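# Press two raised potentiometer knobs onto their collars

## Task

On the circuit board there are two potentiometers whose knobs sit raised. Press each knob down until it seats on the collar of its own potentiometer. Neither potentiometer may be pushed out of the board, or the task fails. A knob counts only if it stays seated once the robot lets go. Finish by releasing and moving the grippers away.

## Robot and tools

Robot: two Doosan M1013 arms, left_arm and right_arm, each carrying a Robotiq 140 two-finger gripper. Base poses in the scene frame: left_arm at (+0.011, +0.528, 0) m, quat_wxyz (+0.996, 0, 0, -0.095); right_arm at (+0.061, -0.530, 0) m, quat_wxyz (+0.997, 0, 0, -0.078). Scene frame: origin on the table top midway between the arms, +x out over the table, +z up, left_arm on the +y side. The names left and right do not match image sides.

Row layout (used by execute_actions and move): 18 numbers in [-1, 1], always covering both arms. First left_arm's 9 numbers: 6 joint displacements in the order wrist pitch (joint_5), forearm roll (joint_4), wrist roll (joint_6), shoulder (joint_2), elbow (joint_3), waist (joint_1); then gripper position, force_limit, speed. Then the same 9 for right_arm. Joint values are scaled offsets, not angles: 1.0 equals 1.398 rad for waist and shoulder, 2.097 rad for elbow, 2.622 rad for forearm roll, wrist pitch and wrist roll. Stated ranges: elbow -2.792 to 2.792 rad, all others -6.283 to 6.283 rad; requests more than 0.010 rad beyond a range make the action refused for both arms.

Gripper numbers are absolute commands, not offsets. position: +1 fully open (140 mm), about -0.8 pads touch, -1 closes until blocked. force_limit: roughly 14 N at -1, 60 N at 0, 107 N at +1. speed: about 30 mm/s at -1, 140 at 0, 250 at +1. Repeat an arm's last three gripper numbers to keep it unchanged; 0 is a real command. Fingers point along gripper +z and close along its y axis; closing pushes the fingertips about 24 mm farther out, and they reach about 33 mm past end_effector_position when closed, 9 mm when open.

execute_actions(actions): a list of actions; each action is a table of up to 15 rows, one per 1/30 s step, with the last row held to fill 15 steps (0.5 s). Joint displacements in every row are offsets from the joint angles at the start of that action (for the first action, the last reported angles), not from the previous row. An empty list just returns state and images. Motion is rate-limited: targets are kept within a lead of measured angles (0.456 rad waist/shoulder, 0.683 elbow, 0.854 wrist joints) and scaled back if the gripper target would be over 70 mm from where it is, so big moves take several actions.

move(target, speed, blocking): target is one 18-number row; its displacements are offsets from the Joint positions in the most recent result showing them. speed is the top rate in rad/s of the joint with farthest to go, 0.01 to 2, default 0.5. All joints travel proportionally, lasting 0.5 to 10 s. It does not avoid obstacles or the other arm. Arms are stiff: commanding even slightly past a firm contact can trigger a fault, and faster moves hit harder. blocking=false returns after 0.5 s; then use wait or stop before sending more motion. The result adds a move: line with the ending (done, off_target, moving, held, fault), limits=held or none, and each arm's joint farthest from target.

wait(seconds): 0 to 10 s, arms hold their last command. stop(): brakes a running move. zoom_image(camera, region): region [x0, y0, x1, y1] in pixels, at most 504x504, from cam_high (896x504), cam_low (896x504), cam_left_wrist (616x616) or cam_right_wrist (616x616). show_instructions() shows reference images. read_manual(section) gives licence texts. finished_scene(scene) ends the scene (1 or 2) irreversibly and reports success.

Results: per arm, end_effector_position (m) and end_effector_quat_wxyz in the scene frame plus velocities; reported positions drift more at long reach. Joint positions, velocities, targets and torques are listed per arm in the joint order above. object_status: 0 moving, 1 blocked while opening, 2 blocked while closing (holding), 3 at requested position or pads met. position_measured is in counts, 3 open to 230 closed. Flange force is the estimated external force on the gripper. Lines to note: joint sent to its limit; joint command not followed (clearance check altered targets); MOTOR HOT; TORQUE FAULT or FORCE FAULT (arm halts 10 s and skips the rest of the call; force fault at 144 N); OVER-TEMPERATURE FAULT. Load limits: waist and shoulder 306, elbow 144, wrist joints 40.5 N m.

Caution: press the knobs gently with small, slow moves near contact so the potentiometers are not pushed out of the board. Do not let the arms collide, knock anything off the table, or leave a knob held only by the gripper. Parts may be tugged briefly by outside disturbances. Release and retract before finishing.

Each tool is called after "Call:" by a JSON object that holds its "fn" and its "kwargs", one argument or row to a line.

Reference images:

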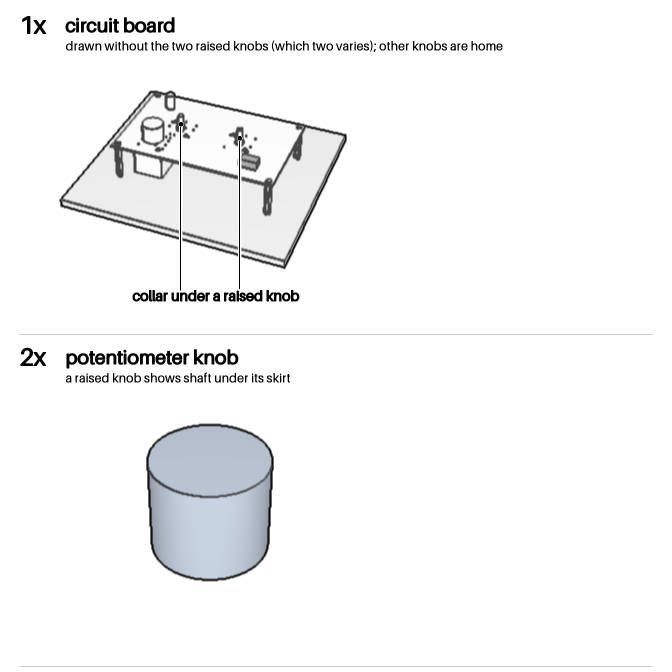

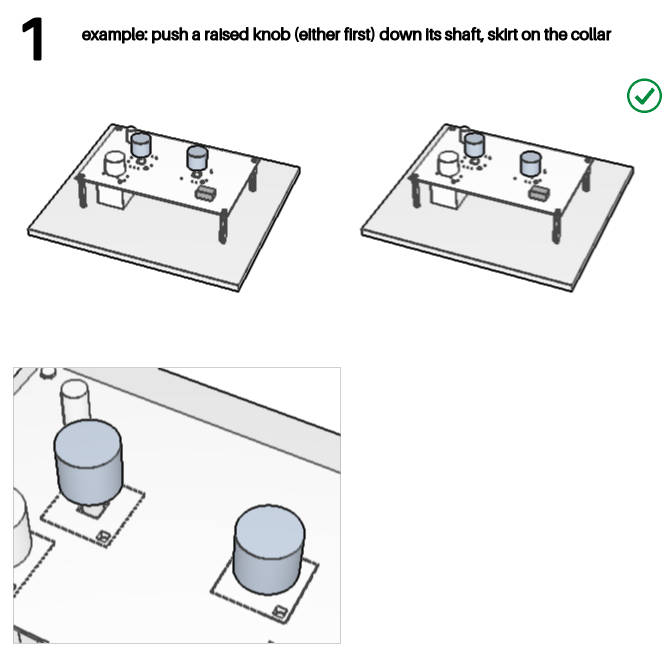

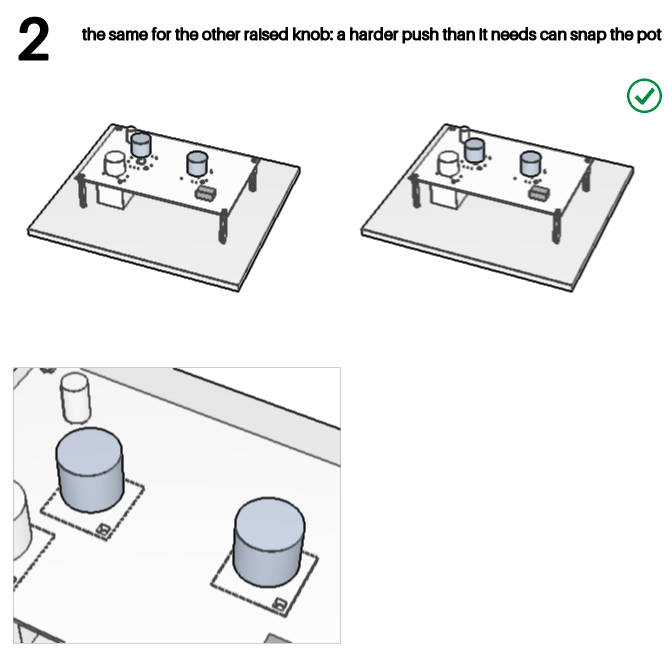

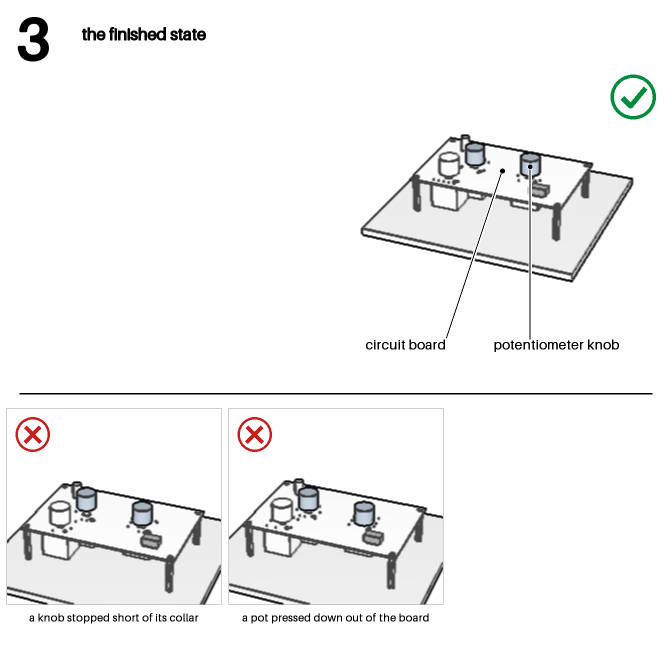

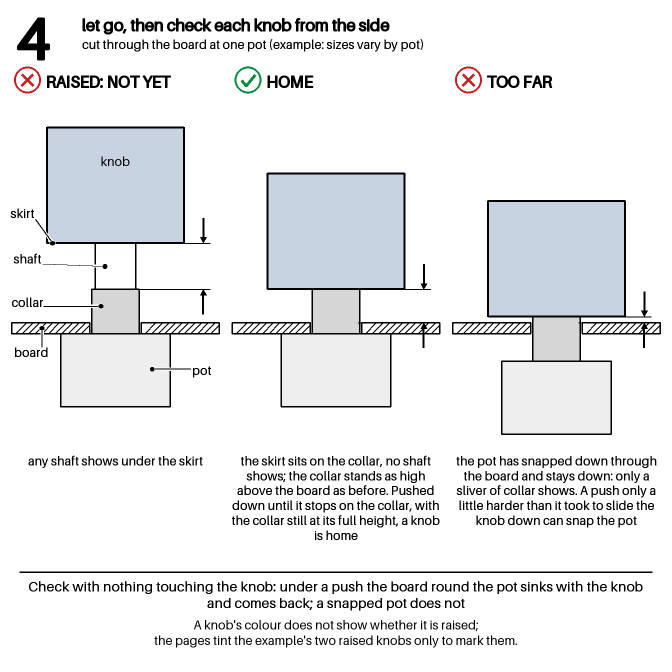

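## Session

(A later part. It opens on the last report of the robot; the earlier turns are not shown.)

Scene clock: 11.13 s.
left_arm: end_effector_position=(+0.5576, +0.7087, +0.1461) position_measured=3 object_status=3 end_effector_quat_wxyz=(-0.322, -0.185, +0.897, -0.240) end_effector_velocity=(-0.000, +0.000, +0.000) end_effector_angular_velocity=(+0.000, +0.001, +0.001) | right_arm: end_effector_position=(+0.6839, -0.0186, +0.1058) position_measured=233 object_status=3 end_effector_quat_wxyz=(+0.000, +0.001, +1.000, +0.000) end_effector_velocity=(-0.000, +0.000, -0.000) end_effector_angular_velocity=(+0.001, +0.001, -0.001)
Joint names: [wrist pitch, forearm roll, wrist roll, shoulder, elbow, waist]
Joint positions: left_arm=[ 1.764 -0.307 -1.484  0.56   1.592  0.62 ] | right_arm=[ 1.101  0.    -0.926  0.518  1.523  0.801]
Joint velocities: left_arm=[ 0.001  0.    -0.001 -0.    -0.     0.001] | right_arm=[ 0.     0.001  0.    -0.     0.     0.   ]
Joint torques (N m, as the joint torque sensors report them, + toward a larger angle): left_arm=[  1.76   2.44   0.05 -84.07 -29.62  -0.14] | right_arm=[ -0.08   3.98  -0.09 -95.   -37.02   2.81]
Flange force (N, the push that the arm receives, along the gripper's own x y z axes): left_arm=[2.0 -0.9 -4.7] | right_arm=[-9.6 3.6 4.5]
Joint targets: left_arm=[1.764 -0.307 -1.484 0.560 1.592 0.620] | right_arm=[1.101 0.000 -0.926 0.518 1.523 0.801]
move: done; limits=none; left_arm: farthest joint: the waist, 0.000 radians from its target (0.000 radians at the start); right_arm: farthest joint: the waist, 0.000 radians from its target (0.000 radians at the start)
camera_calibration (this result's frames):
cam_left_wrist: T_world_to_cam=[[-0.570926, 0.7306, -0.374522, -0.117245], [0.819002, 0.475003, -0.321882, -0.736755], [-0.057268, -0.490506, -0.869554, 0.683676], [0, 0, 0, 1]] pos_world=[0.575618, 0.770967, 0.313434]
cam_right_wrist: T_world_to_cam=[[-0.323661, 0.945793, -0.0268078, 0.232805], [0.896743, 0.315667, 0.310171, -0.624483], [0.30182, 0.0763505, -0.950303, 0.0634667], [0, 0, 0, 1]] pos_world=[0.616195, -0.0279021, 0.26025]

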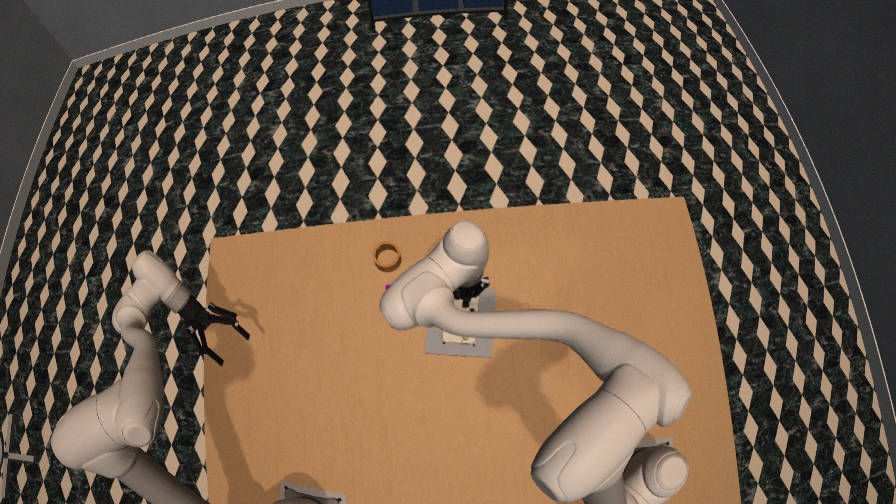

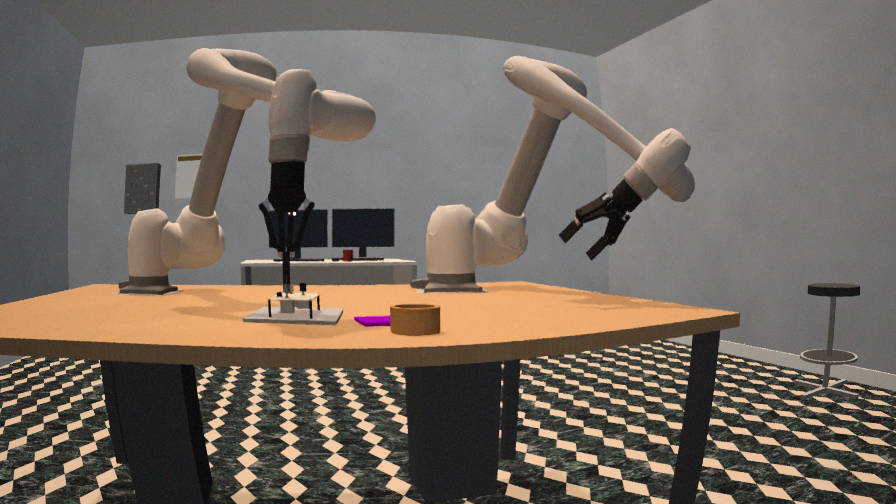

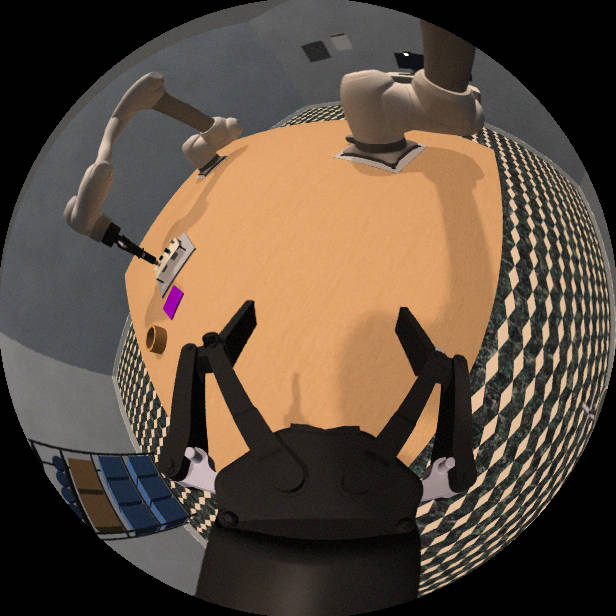

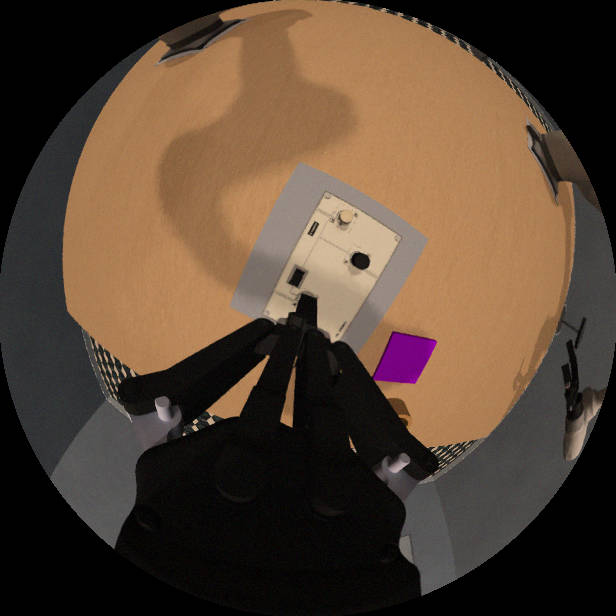

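Call:
{"fn": "move", "kwargs": {
  "target": [0,0,0,0,0,0,1,0,0, -0.000896,0,0,0.000755,0.000617,0,-1,0,0],
  "speed": 0.01
}}

Call:
{"fn": "zoom_image", "kwargs": {
  "camera": "cam_low",
  "region": [265, 265, 325, 305]
}}

Scene clock: 12.07 s.
left_arm: end_effector_position=(+0.5576, +0.7087, +0.1461) position_measured=3 object_status=3 end_effector_quat_wxyz=(-0.322, -0.185, +0.897, -0.240) end_effector_velocity=(+0.000, +0.000, +0.001) end_effector_angular_velocity=(+0.001, -0.001, +0.000) | right_arm: end_effector_position=(+0.6839, -0.0187, +0.1043) position_measured=233 object_status=3 end_effector_quat_wxyz=(+0.000, +0.001, +1.000, +0.000) end_effector_velocity=(+0.000, -0.000, -0.001) end_effector_angular_velocity=(-0.001, +0.000, +0.001)
Joint names: [wrist pitch, forearm roll, wrist roll, shoulder, elbow, waist]
Joint positions: left_arm=[ 1.764 -0.307 -1.484  0.56   1.592  0.62 ] | right_arm=[ 1.099  0.    -0.926  0.519  1.524  0.801]
Joint velocities: left_arm=[ 0.    -0.    -0.001 -0.001 -0.001  0.   ] | right_arm=[-0.    -0.001 -0.001  0.     0.    -0.   ]
Joint torques (N m, as the joint torque sensors report them, + toward a larger angle): left_arm=[  1.71   2.54   0.06 -84.1  -29.43  -0.24] | right_arm=[  0.01   3.71  -0.03 -89.67 -36.34   2.46]
Flange force (N, the push that the arm receives, along the gripper's own x y z axes): left_arm=[1.8 -1.2 -5.3] | right_arm=[-4.6 -0.2 0.3]
Joint targets: left_arm=[1.764 -0.307 -1.484 0.560 1.592 0.620] | right_arm=[1.099 0.000 -0.926 0.519 1.524 0.801]
move: done; limits=none; left_arm: farthest joint: the waist, 0.000 radians from its target (0.000 radians at the start); right_arm: farthest joint: the waist, 0.000 radians from its target (0.000 radians at the start)
camera_calibration (this result's frames):
cam_left_wrist: T_world_to_cam=[[-0.570926, 0.7306, -0.374522, -0.117245], [0.819002, 0.475003, -0.321882, -0.736755], [-0.057268, -0.490505, -0.869554, 0.683675], [0, 0, 0, 1]] pos_world=[0.575618, 0.770967, 0.313434]
cam_right_wrist: T_world_to_cam=[[-0.32366, 0.945794, -0.0268016, 0.232771], [0.896738, 0.315663, 0.310189, -0.624009], [0.301835, 0.0763619, -0.950297, 0.0620691], [0, 0, 0, 1]] pos_world=[0.616177, -0.0279162, 0.258783]

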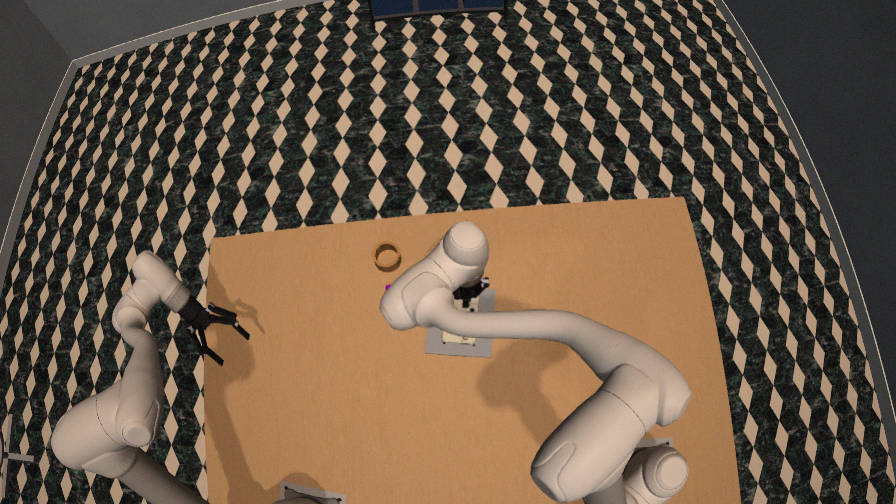

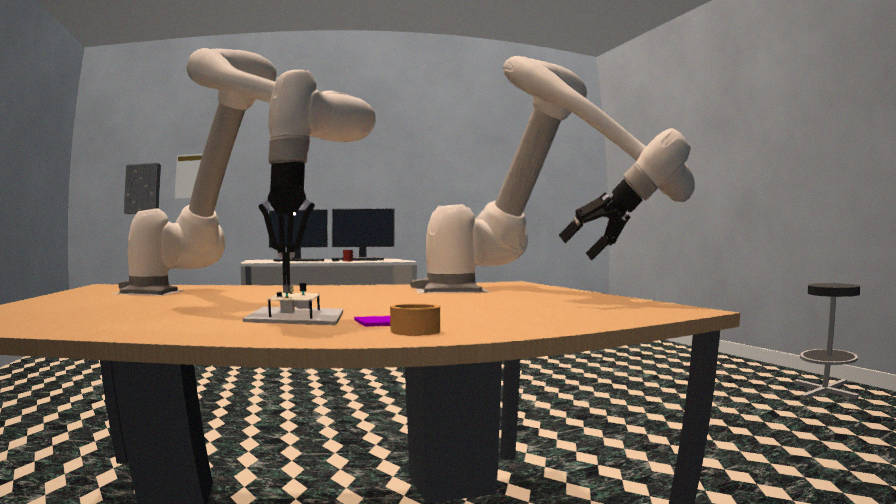

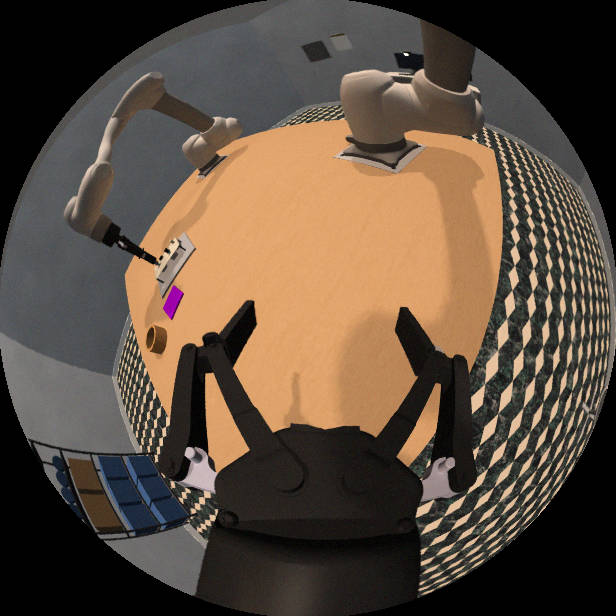

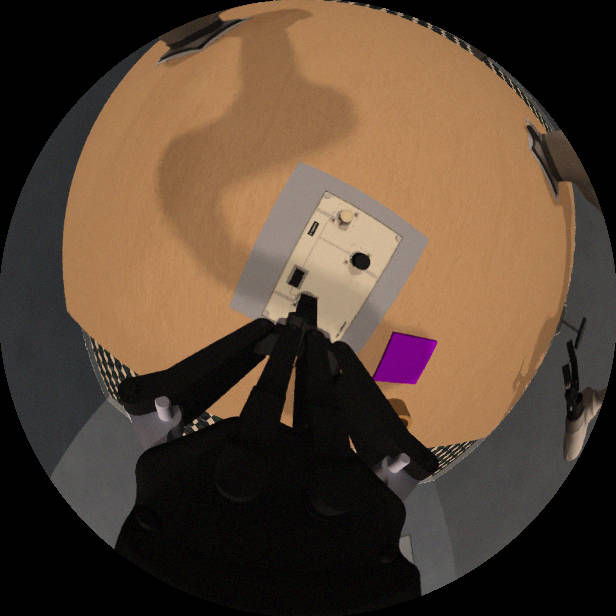

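Region (265, 265, 325, 305) of cam_low's 896x504 image, scaled by 8.400, with more detail than that image has.

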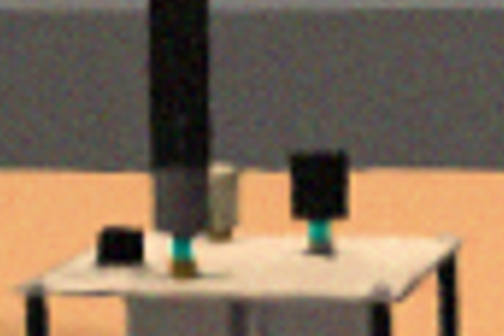

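Call:
{"fn": "move", "kwargs": {
  "target": [0,0,0,0,0,0,1,0,0, -0.000597,0,0,0.000503,0.000411,0,-1,0,0],
  "speed": 0.01
}}

Call:
{"fn": "zoom_image", "kwargs": {
  "camera": "cam_low",
  "region": [270, 275, 310, 305]
}}

Scene clock: 12.90 s.
left_arm: end_effector_position=(+0.5576, +0.7087, +0.1461) position_measured=3 object_status=3 end_effector_quat_wxyz=(-0.322, -0.185, +0.897, -0.240) end_effector_velocity=(+0.000, +0.000, -0.000) end_effector_angular_velocity=(+0.001, -0.001, +0.001) | right_arm: end_effector_position=(+0.6839, -0.0187, +0.1034) position_measured=233 object_status=3 end_effector_quat_wxyz=(+0.000, +0.001, +1.000, +0.000) end_effector_velocity=(-0.000, -0.000, -0.000) end_effector_angular_velocity=(+0.000, +0.000, -0.002)
Joint names: [wrist pitch, forearm roll, wrist roll, shoulder, elbow, waist]
Joint positions: left_arm=[ 1.764 -0.307 -1.484  0.56   1.592  0.62 ] | right_arm=[ 1.097  0.    -0.926  0.519  1.525  0.801]
Joint velocities: left_arm=[-0.001 -0.    -0.     0.    -0.     0.001] | right_arm=[-0.     0.     0.002  0.     0.    -0.   ]
Joint torques (N m, as the joint torque sensors report them, + toward a larger angle): left_arm=[  1.73   2.46  -0.07 -84.25 -29.39  -0.82] | right_arm=[  0.06   4.04  -0.18 -87.99 -34.68   2.37]
Flange force (N, the push that the arm receives, along the gripper's own x y z axes): left_arm=[1.2 -0.2 -5.3] | right_arm=[-5.4 1.0 -2.4]
Joint targets: left_arm=[1.764 -0.307 -1.484 0.560 1.592 0.620] | right_arm=[1.097 0.000 -0.926 0.519 1.525 0.801]
move: done; limits=none; left_arm: farthest joint: the waist, 0.000 radians from its target (0.000 radians at the start); right_arm: farthest joint: the waist, 0.000 radians from its target (0.000 radians at the start)
camera_calibration (this result's frames):
cam_left_wrist: T_world_to_cam=[[-0.570926, 0.7306, -0.374523, -0.117245], [0.819002, 0.475003, -0.321882, -0.736755], [-0.0572678, -0.490506, -0.869554, 0.683675], [0, 0, 0, 1]] pos_world=[0.575618, 0.770967, 0.313434]
cam_right_wrist: T_world_to_cam=[[-0.32366, 0.945794, -0.0267971, 0.232749], [0.896734, 0.315661, 0.310203, -0.623692], [0.301847, 0.0763704, -0.950293, 0.0611385], [0, 0, 0, 1]] pos_world=[0.616163, -0.0279264, 0.257807]

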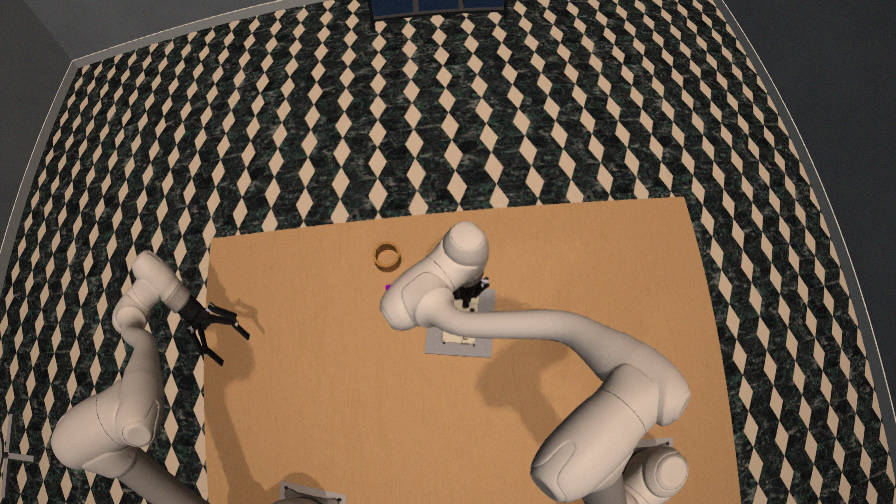

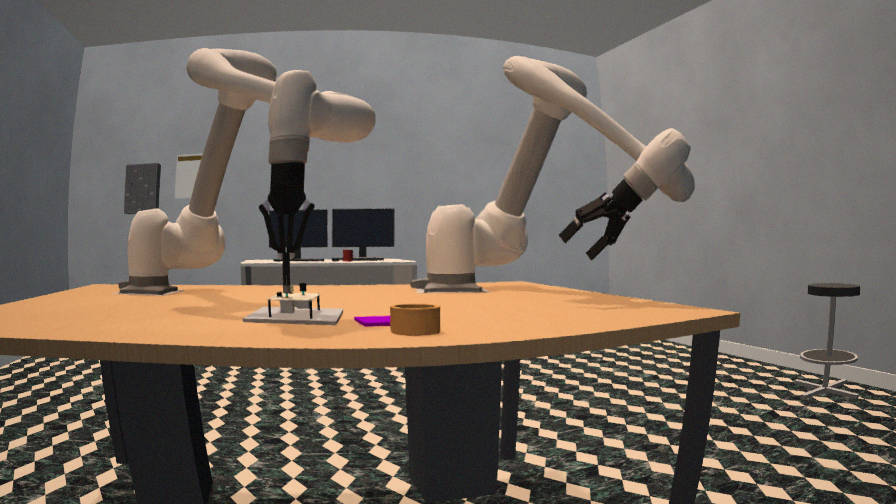

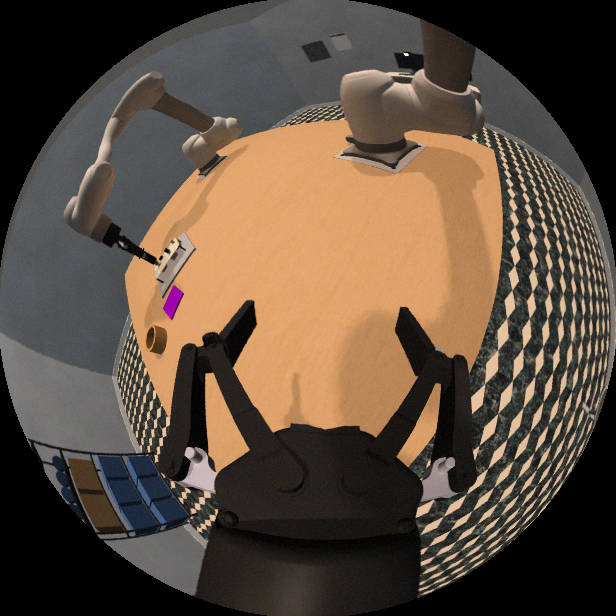

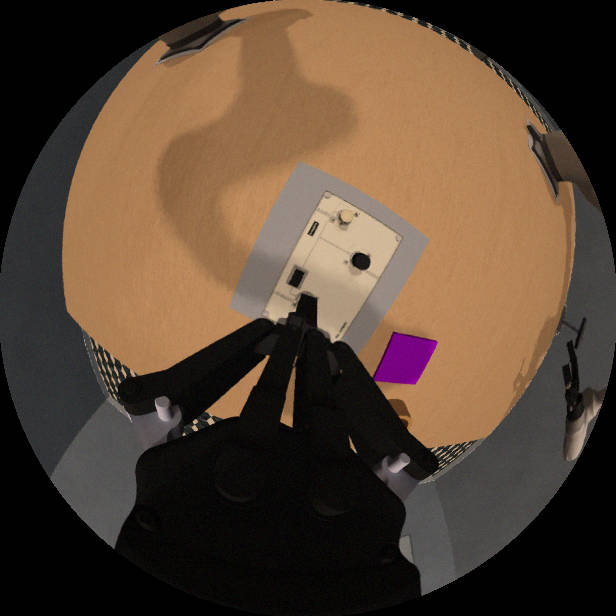

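Region (270, 275, 310, 305) of cam_low's 896x504 image, scaled by 12.600, with more detail than that image has; it fills the top 378 rows of this view, and the rest is white.

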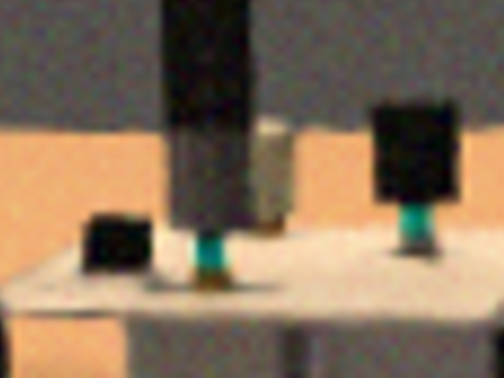

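Call:
{"fn": "move", "kwargs": {
  "target": [0,0,0,0,0,0,1,0,0, -0.000597,0,0,0.000503,0.000411,0,-1,0,0],
  "speed": 0.01
}}

Call:
{"fn": "zoom_image", "kwargs": {
  "camera": "cam_low",
  "region": [270, 275, 310, 305]
}}

Scene clock: 13.80 s.
left_arm: end_effector_position=(+0.5576, +0.7087, +0.1461) position_measured=3 object_status=3 end_effector_quat_wxyz=(-0.322, -0.185, +0.897, -0.240) end_effector_velocity=(+0.001, +0.000, +0.001) end_effector_angular_velocity=(+0.001, -0.002, -0.001) | right_arm: end_effector_position=(+0.6839, -0.0187, +0.1024) position_measured=233 object_status=3 end_effector_quat_wxyz=(+0.000, +0.001, +1.000, +0.000) end_effector_velocity=(-0.000, +0.000, -0.000) end_effector_angular_velocity=(+0.001, -0.000, -0.000)
Joint names: [wrist pitch, forearm roll, wrist roll, shoulder, elbow, waist]
Joint positions: left_arm=[ 1.764 -0.307 -1.484  0.56   1.592  0.62 ] | right_arm=[ 1.096  0.    -0.926  0.52   1.526  0.801]
Joint velocities: left_arm=[ 0.     0.    -0.    -0.    -0.003 -0.001] | right_arm=[-0.001  0.001 -0.     0.     0.    -0.   ]
Joint torques (N m, as the joint torque sensors report them, + toward a larger angle): left_arm=[  1.58   2.46   0.04 -85.24 -29.78  -0.07] | right_arm=[  0.13   3.98   0.12 -84.81 -33.81   3.6 ]
Flange force (N, the push that the arm receives, along the gripper's own x y z axes): left_arm=[0.3 -1.1 -5.3] | right_arm=[-4.4 -2.3 -5.2]
Joint targets: left_arm=[1.764 -0.307 -1.484 0.560 1.592 0.620] | right_arm=[1.096 0.000 -0.926 0.520 1.526 0.801]
move: done; limits=none; left_arm: farthest joint: the waist, 0.000 radians from its target (0.000 radians at the start); right_arm: farthest joint: the waist, 0.000 radians from its target (0.000 radians at the start)
camera_calibration (this result's frames):
cam_left_wrist: T_world_to_cam=[[-0.570926, 0.7306, -0.374522, -0.117245], [0.819002, 0.475003, -0.321882, -0.736755], [-0.057268, -0.490505, -0.869554, 0.683675], [0, 0, 0, 1]] pos_world=[0.575618, 0.770967, 0.313434]
cam_right_wrist: T_world_to_cam=[[-0.32366, 0.945794, -0.0267924, 0.232727], [0.896731, 0.315658, 0.310216, -0.623374], [0.301858, 0.076379, -0.950288, 0.0602087], [0, 0, 0, 1]] pos_world=[0.616148, -0.0279375, 0.256832]

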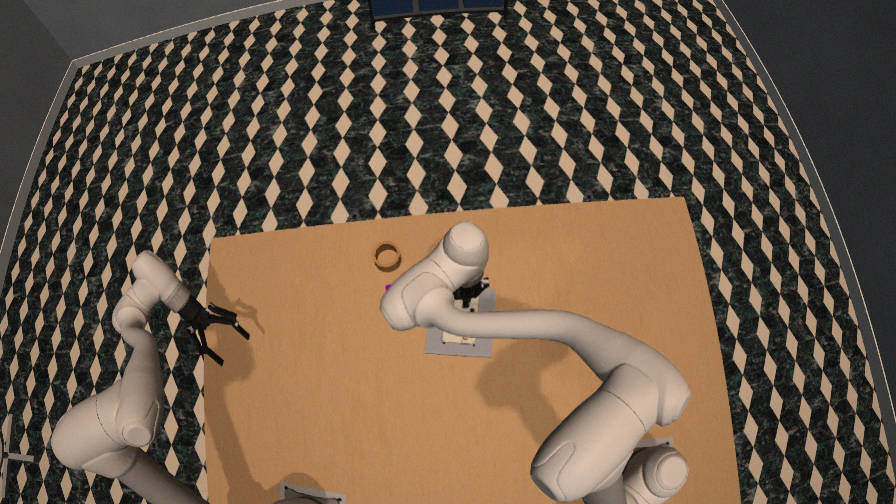

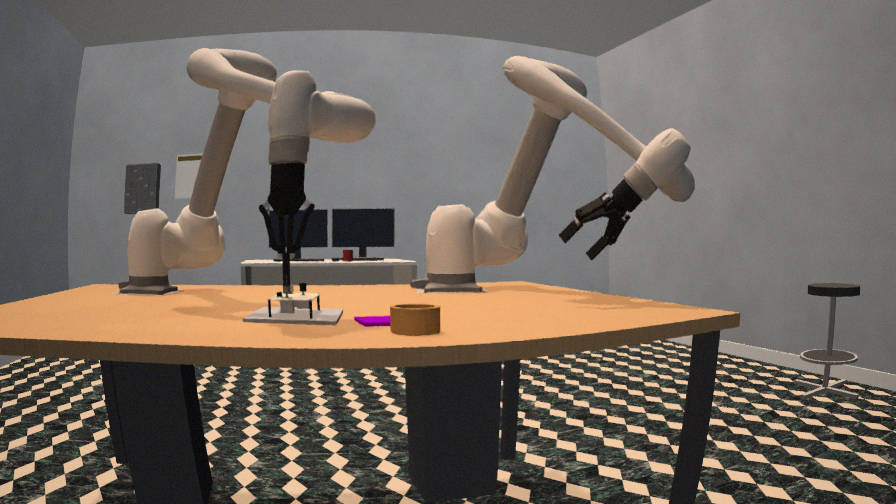

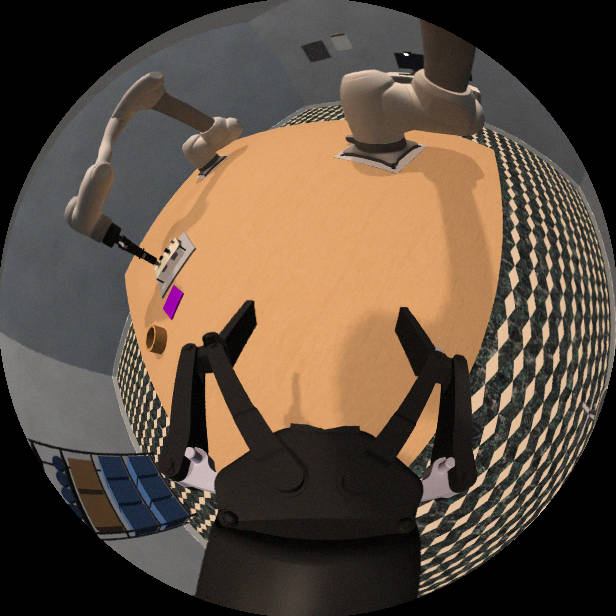

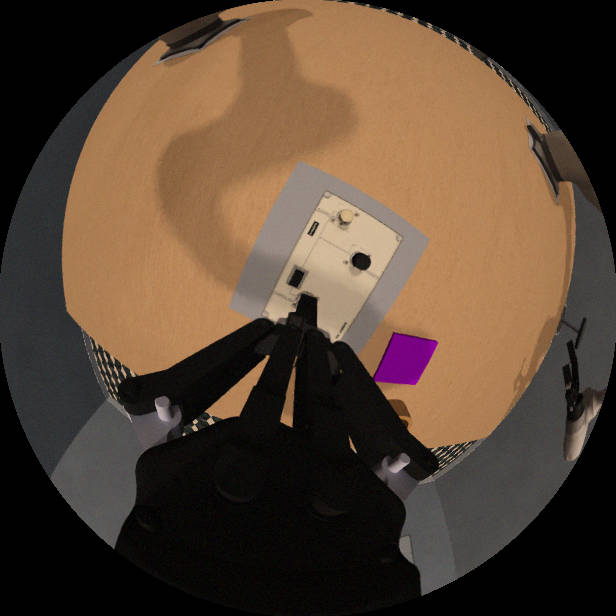

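Region (270, 275, 310, 305) of cam_low's 896x504 image, scaled by 12.600, with more detail than that image has; it fills the top 378 rows of this view, and the rest is white.

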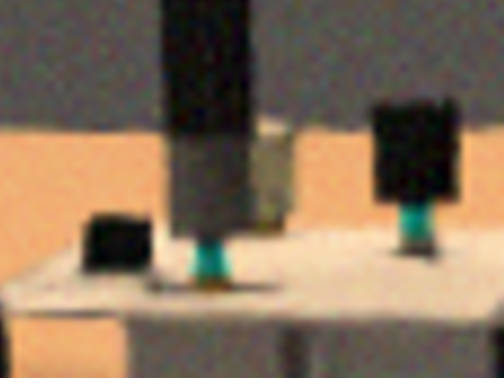

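Call:
{"fn": "move", "kwargs": {
  "target": [0,0,0,0,0,0,1,0,0, -0.000299,0,0,0.000252,0.000206,0,-1,0,0],
  "speed": 0.01
}}

Call:
{"fn": "zoom_image", "kwargs": {
  "camera": "cam_low",
  "region": [270, 275, 310, 305]
}}

Scene clock: 14.83 s.
left_arm: end_effector_position=(+0.5576, +0.7087, +0.1461) position_measured=3 object_status=3 end_effector_quat_wxyz=(-0.322, -0.185, +0.897, -0.240) end_effector_velocity=(+0.000, -0.000, -0.000) end_effector_angular_velocity=(+0.001, -0.000, +0.000) | right_arm: end_effector_position=(+0.6839, -0.0187, +0.1019) position_measured=233 object_status=3 end_effector_quat_wxyz=(+0.000, +0.001, +1.000, +0.000) end_effector_velocity=(-0.000, -0.000, -0.000) end_effector_angular_velocity=(-0.001, +0.000, +0.001)
Joint names: [wrist pitch, forearm roll, wrist roll, shoulder, elbow, waist]
Joint positions: left_arm=[ 1.764 -0.307 -1.484  0.56   1.592  0.62 ] | right_arm=[ 1.095  0.    -0.926  0.52   1.526  0.801]
Joint velocities: left_arm=[-0.001  0.    -0.     0.     0.001 -0.   ] | right_arm=[ 0.    -0.001 -0.     0.     0.     0.   ]
Joint torques (N m, as the joint torque sensors report them, + toward a larger angle): left_arm=[  1.69   2.53   0.08 -84.51 -29.76  -1.07] | right_arm=[ -0.42   3.85   0.5  -83.04 -33.51   2.43]
Flange force (N, the push that the arm receives, along the gripper's own x y z axes): left_arm=[1.2 0.0 -4.8] | right_arm=[-2.7 -2.5 -7.6]
Joint targets: left_arm=[1.764 -0.307 -1.484 0.560 1.592 0.620] | right_arm=[1.095 0.000 -0.926 0.520 1.526 0.801]
move: done; limits=none; left_arm: farthest joint: the waist, 0.000 radians from its target (0.000 radians at the start); right_arm: farthest joint: the waist, 0.000 radians from its target (0.000 radians at the start)
camera_calibration (this result's frames):
cam_left_wrist: T_world_to_cam=[[-0.570926, 0.7306, -0.374523, -0.117245], [0.819002, 0.475003, -0.321882, -0.736755], [-0.0572678, -0.490506, -0.869554, 0.683675], [0, 0, 0, 1]] pos_world=[0.575618, 0.770967, 0.313434]
cam_right_wrist: T_world_to_cam=[[-0.32366, 0.945794, -0.0267904, 0.232716], [0.896729, 0.315656, 0.310222, -0.623214], [0.301863, 0.0763826, -0.950287, 0.0597432], [0, 0, 0, 1]] pos_world=[0.61614, -0.0279434, 0.256342]

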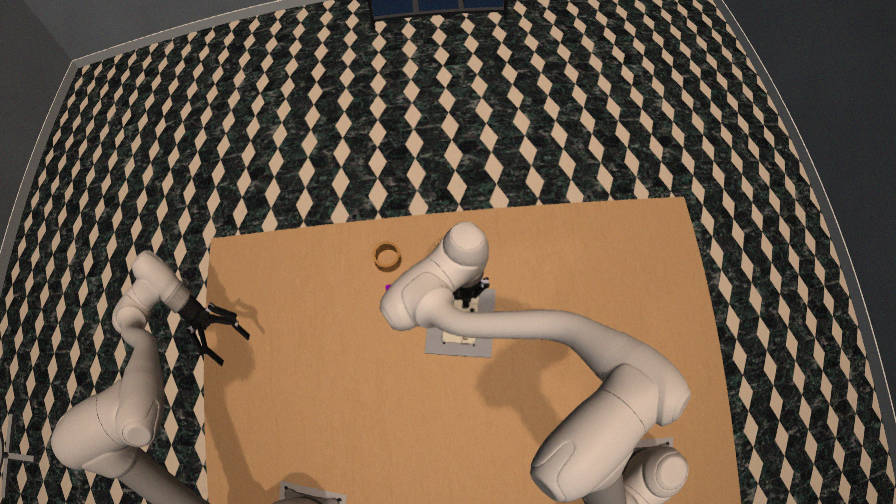

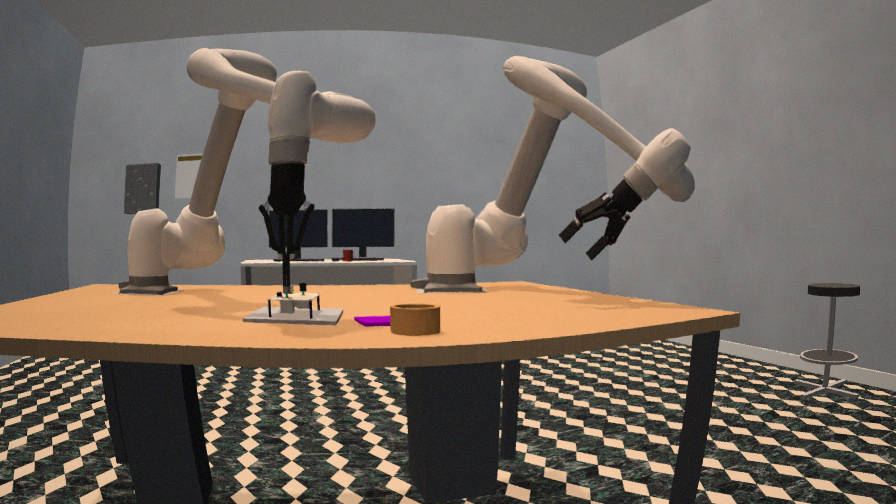

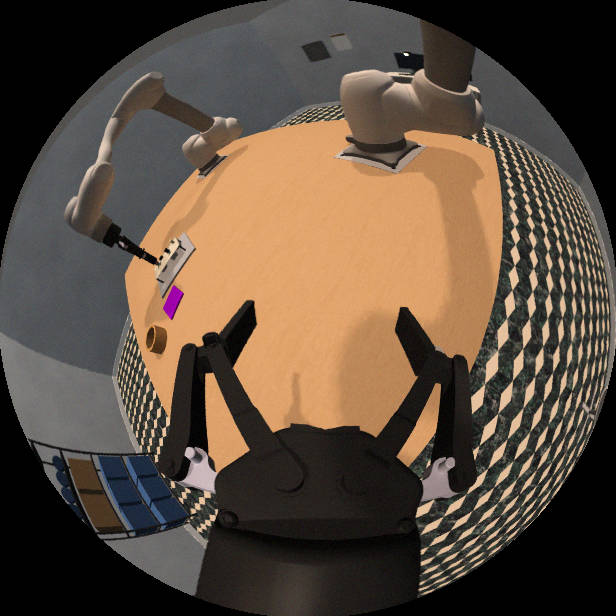

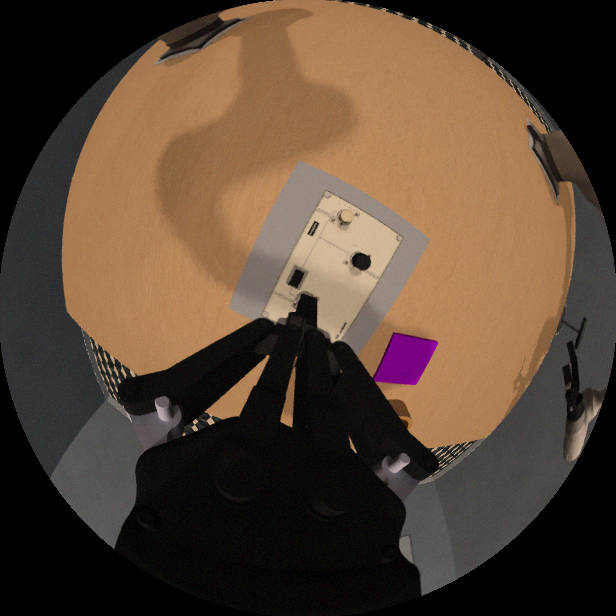

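Region (270, 275, 310, 305) of cam_low's 896x504 image, scaled by 12.600, with more detail than that image has; it fills the top 378 rows of this view, and the rest is white.

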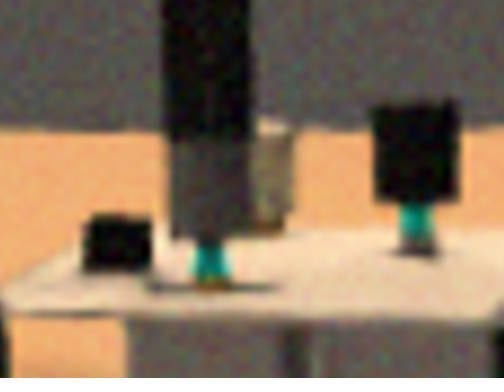

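Call:
{"fn": "move", "kwargs": {
  "target": [0,0,0,0,0,0,1,0,0, -0.000179,0,0,0.000151,0.000123,0,-1,0,0],
  "speed": 0.01
}}

Call:
{"fn": "zoom_image", "kwargs": {
  "camera": "cam_low",
  "region": [270, 275, 310, 305]
}}

Scene clock: 15.87 s.
left_arm: end_effector_position=(+0.5576, +0.7087, +0.1461) position_measured=3 object_status=3 end_effector_quat_wxyz=(-0.322, -0.185, +0.897, -0.240) end_effector_velocity=(+0.000, +0.000, -0.000) end_effector_angular_velocity=(+0.001, -0.001, +0.000) | right_arm: end_effector_position=(+0.6839, -0.0187, +0.1016) position_measured=233 object_status=3 end_effector_quat_wxyz=(+0.000, +0.001, +1.000, +0.000) end_effector_velocity=(-0.000, +0.000, -0.000) end_effector_angular_velocity=(+0.000, +0.000, -0.001)
Joint names: [wrist pitch, forearm roll, wrist roll, shoulder, elbow, waist]
Joint positions: left_arm=[ 1.764 -0.307 -1.484  0.56   1.592  0.62 ] | right_arm=[ 1.095  0.    -0.926  0.521  1.526  0.801]
Joint velocities: left_arm=[-0.001 -0.     0.    -0.     0.     0.   ] | right_arm=[-0.     0.     0.001  0.     0.    -0.   ]
Joint torques (N m, as the joint torque sensors report them, + toward a larger angle): left_arm=[  1.81   2.4    0.04 -84.87 -29.48  -0.43] | right_arm=[ -0.37   4.09  -0.07 -83.27 -33.36   3.48]
Flange force (N, the push that the arm receives, along the gripper's own x y z axes): left_arm=[0.3 -0.7 -5.1] | right_arm=[-3.5 -2.6 -7.4]
Joint targets: left_arm=[1.764 -0.307 -1.484 0.560 1.592 0.620] | right_arm=[1.095 0.000 -0.926 0.521 1.526 0.801]
move: done; limits=none; left_arm: farthest joint: the waist, 0.000 radians from its target (0.000 radians at the start); right_arm: farthest joint: the waist, 0.000 radians from its target (0.000 radians at the start)
camera_calibration (this result's frames):
cam_left_wrist: T_world_to_cam=[[-0.570926, 0.7306, -0.374522, -0.117245], [0.819002, 0.475003, -0.321882, -0.736755], [-0.0572679, -0.490505, -0.869554, 0.683675], [0, 0, 0, 1]] pos_world=[0.575618, 0.770967, 0.313434]
cam_right_wrist: T_world_to_cam=[[-0.32366, 0.945794, -0.026789, 0.23271], [0.896728, 0.315656, 0.310226, -0.623118], [0.301866, 0.0763853, -0.950285, 0.0594644], [0, 0, 0, 1]] pos_world=[0.616136, -0.027947, 0.25605]

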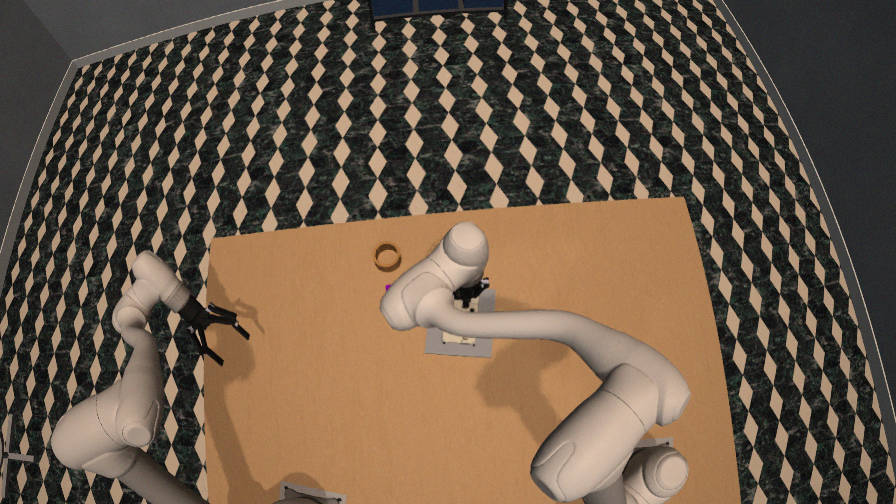

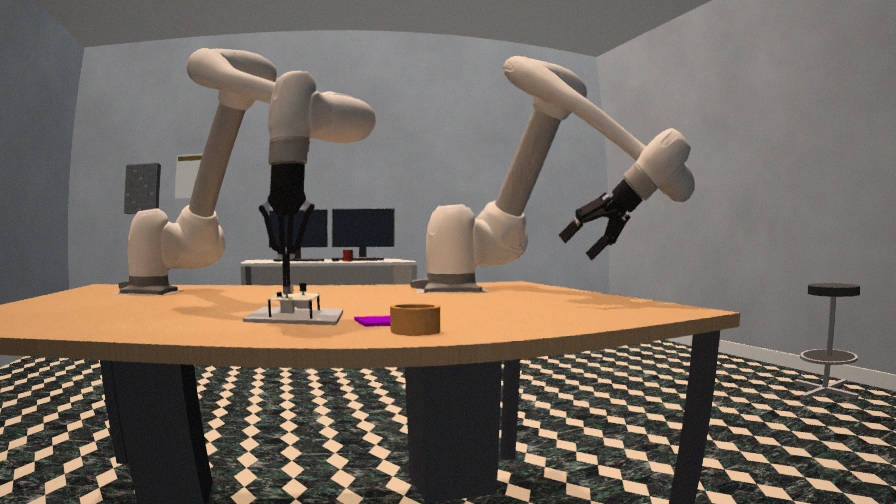

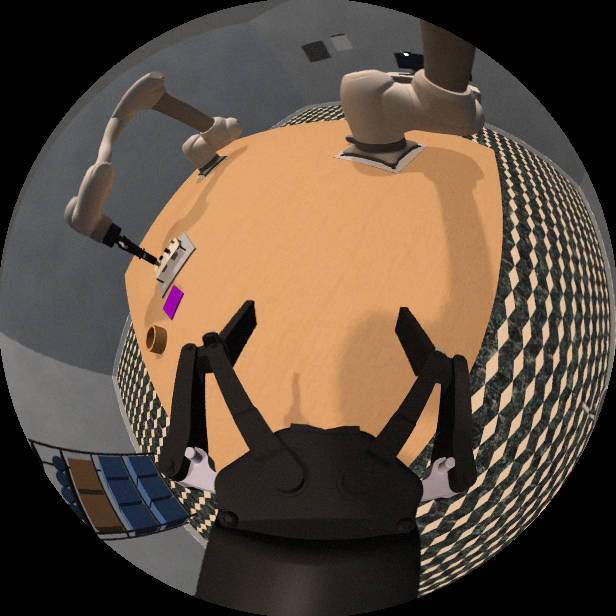

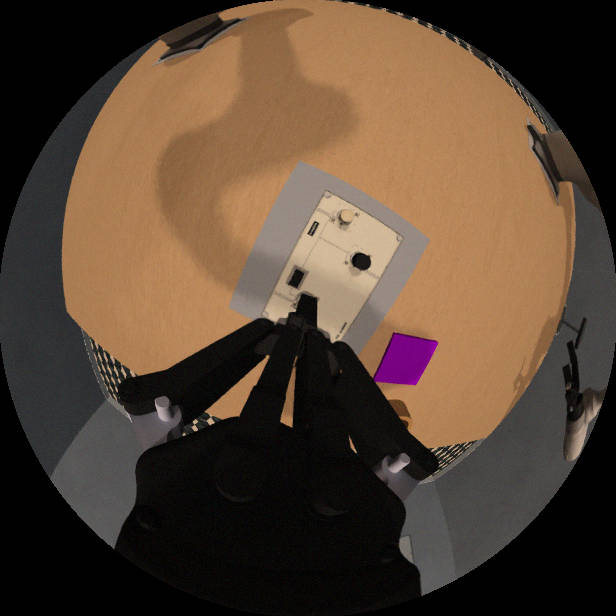

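Region (270, 275, 310, 305) of cam_low's 896x504 image, scaled by 12.600, with more detail than that image has; it fills the top 378 rows of this view, and the rest is white.

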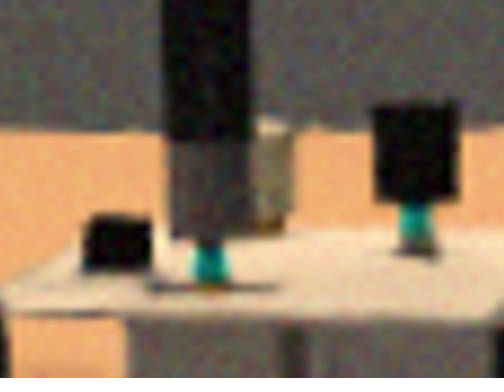

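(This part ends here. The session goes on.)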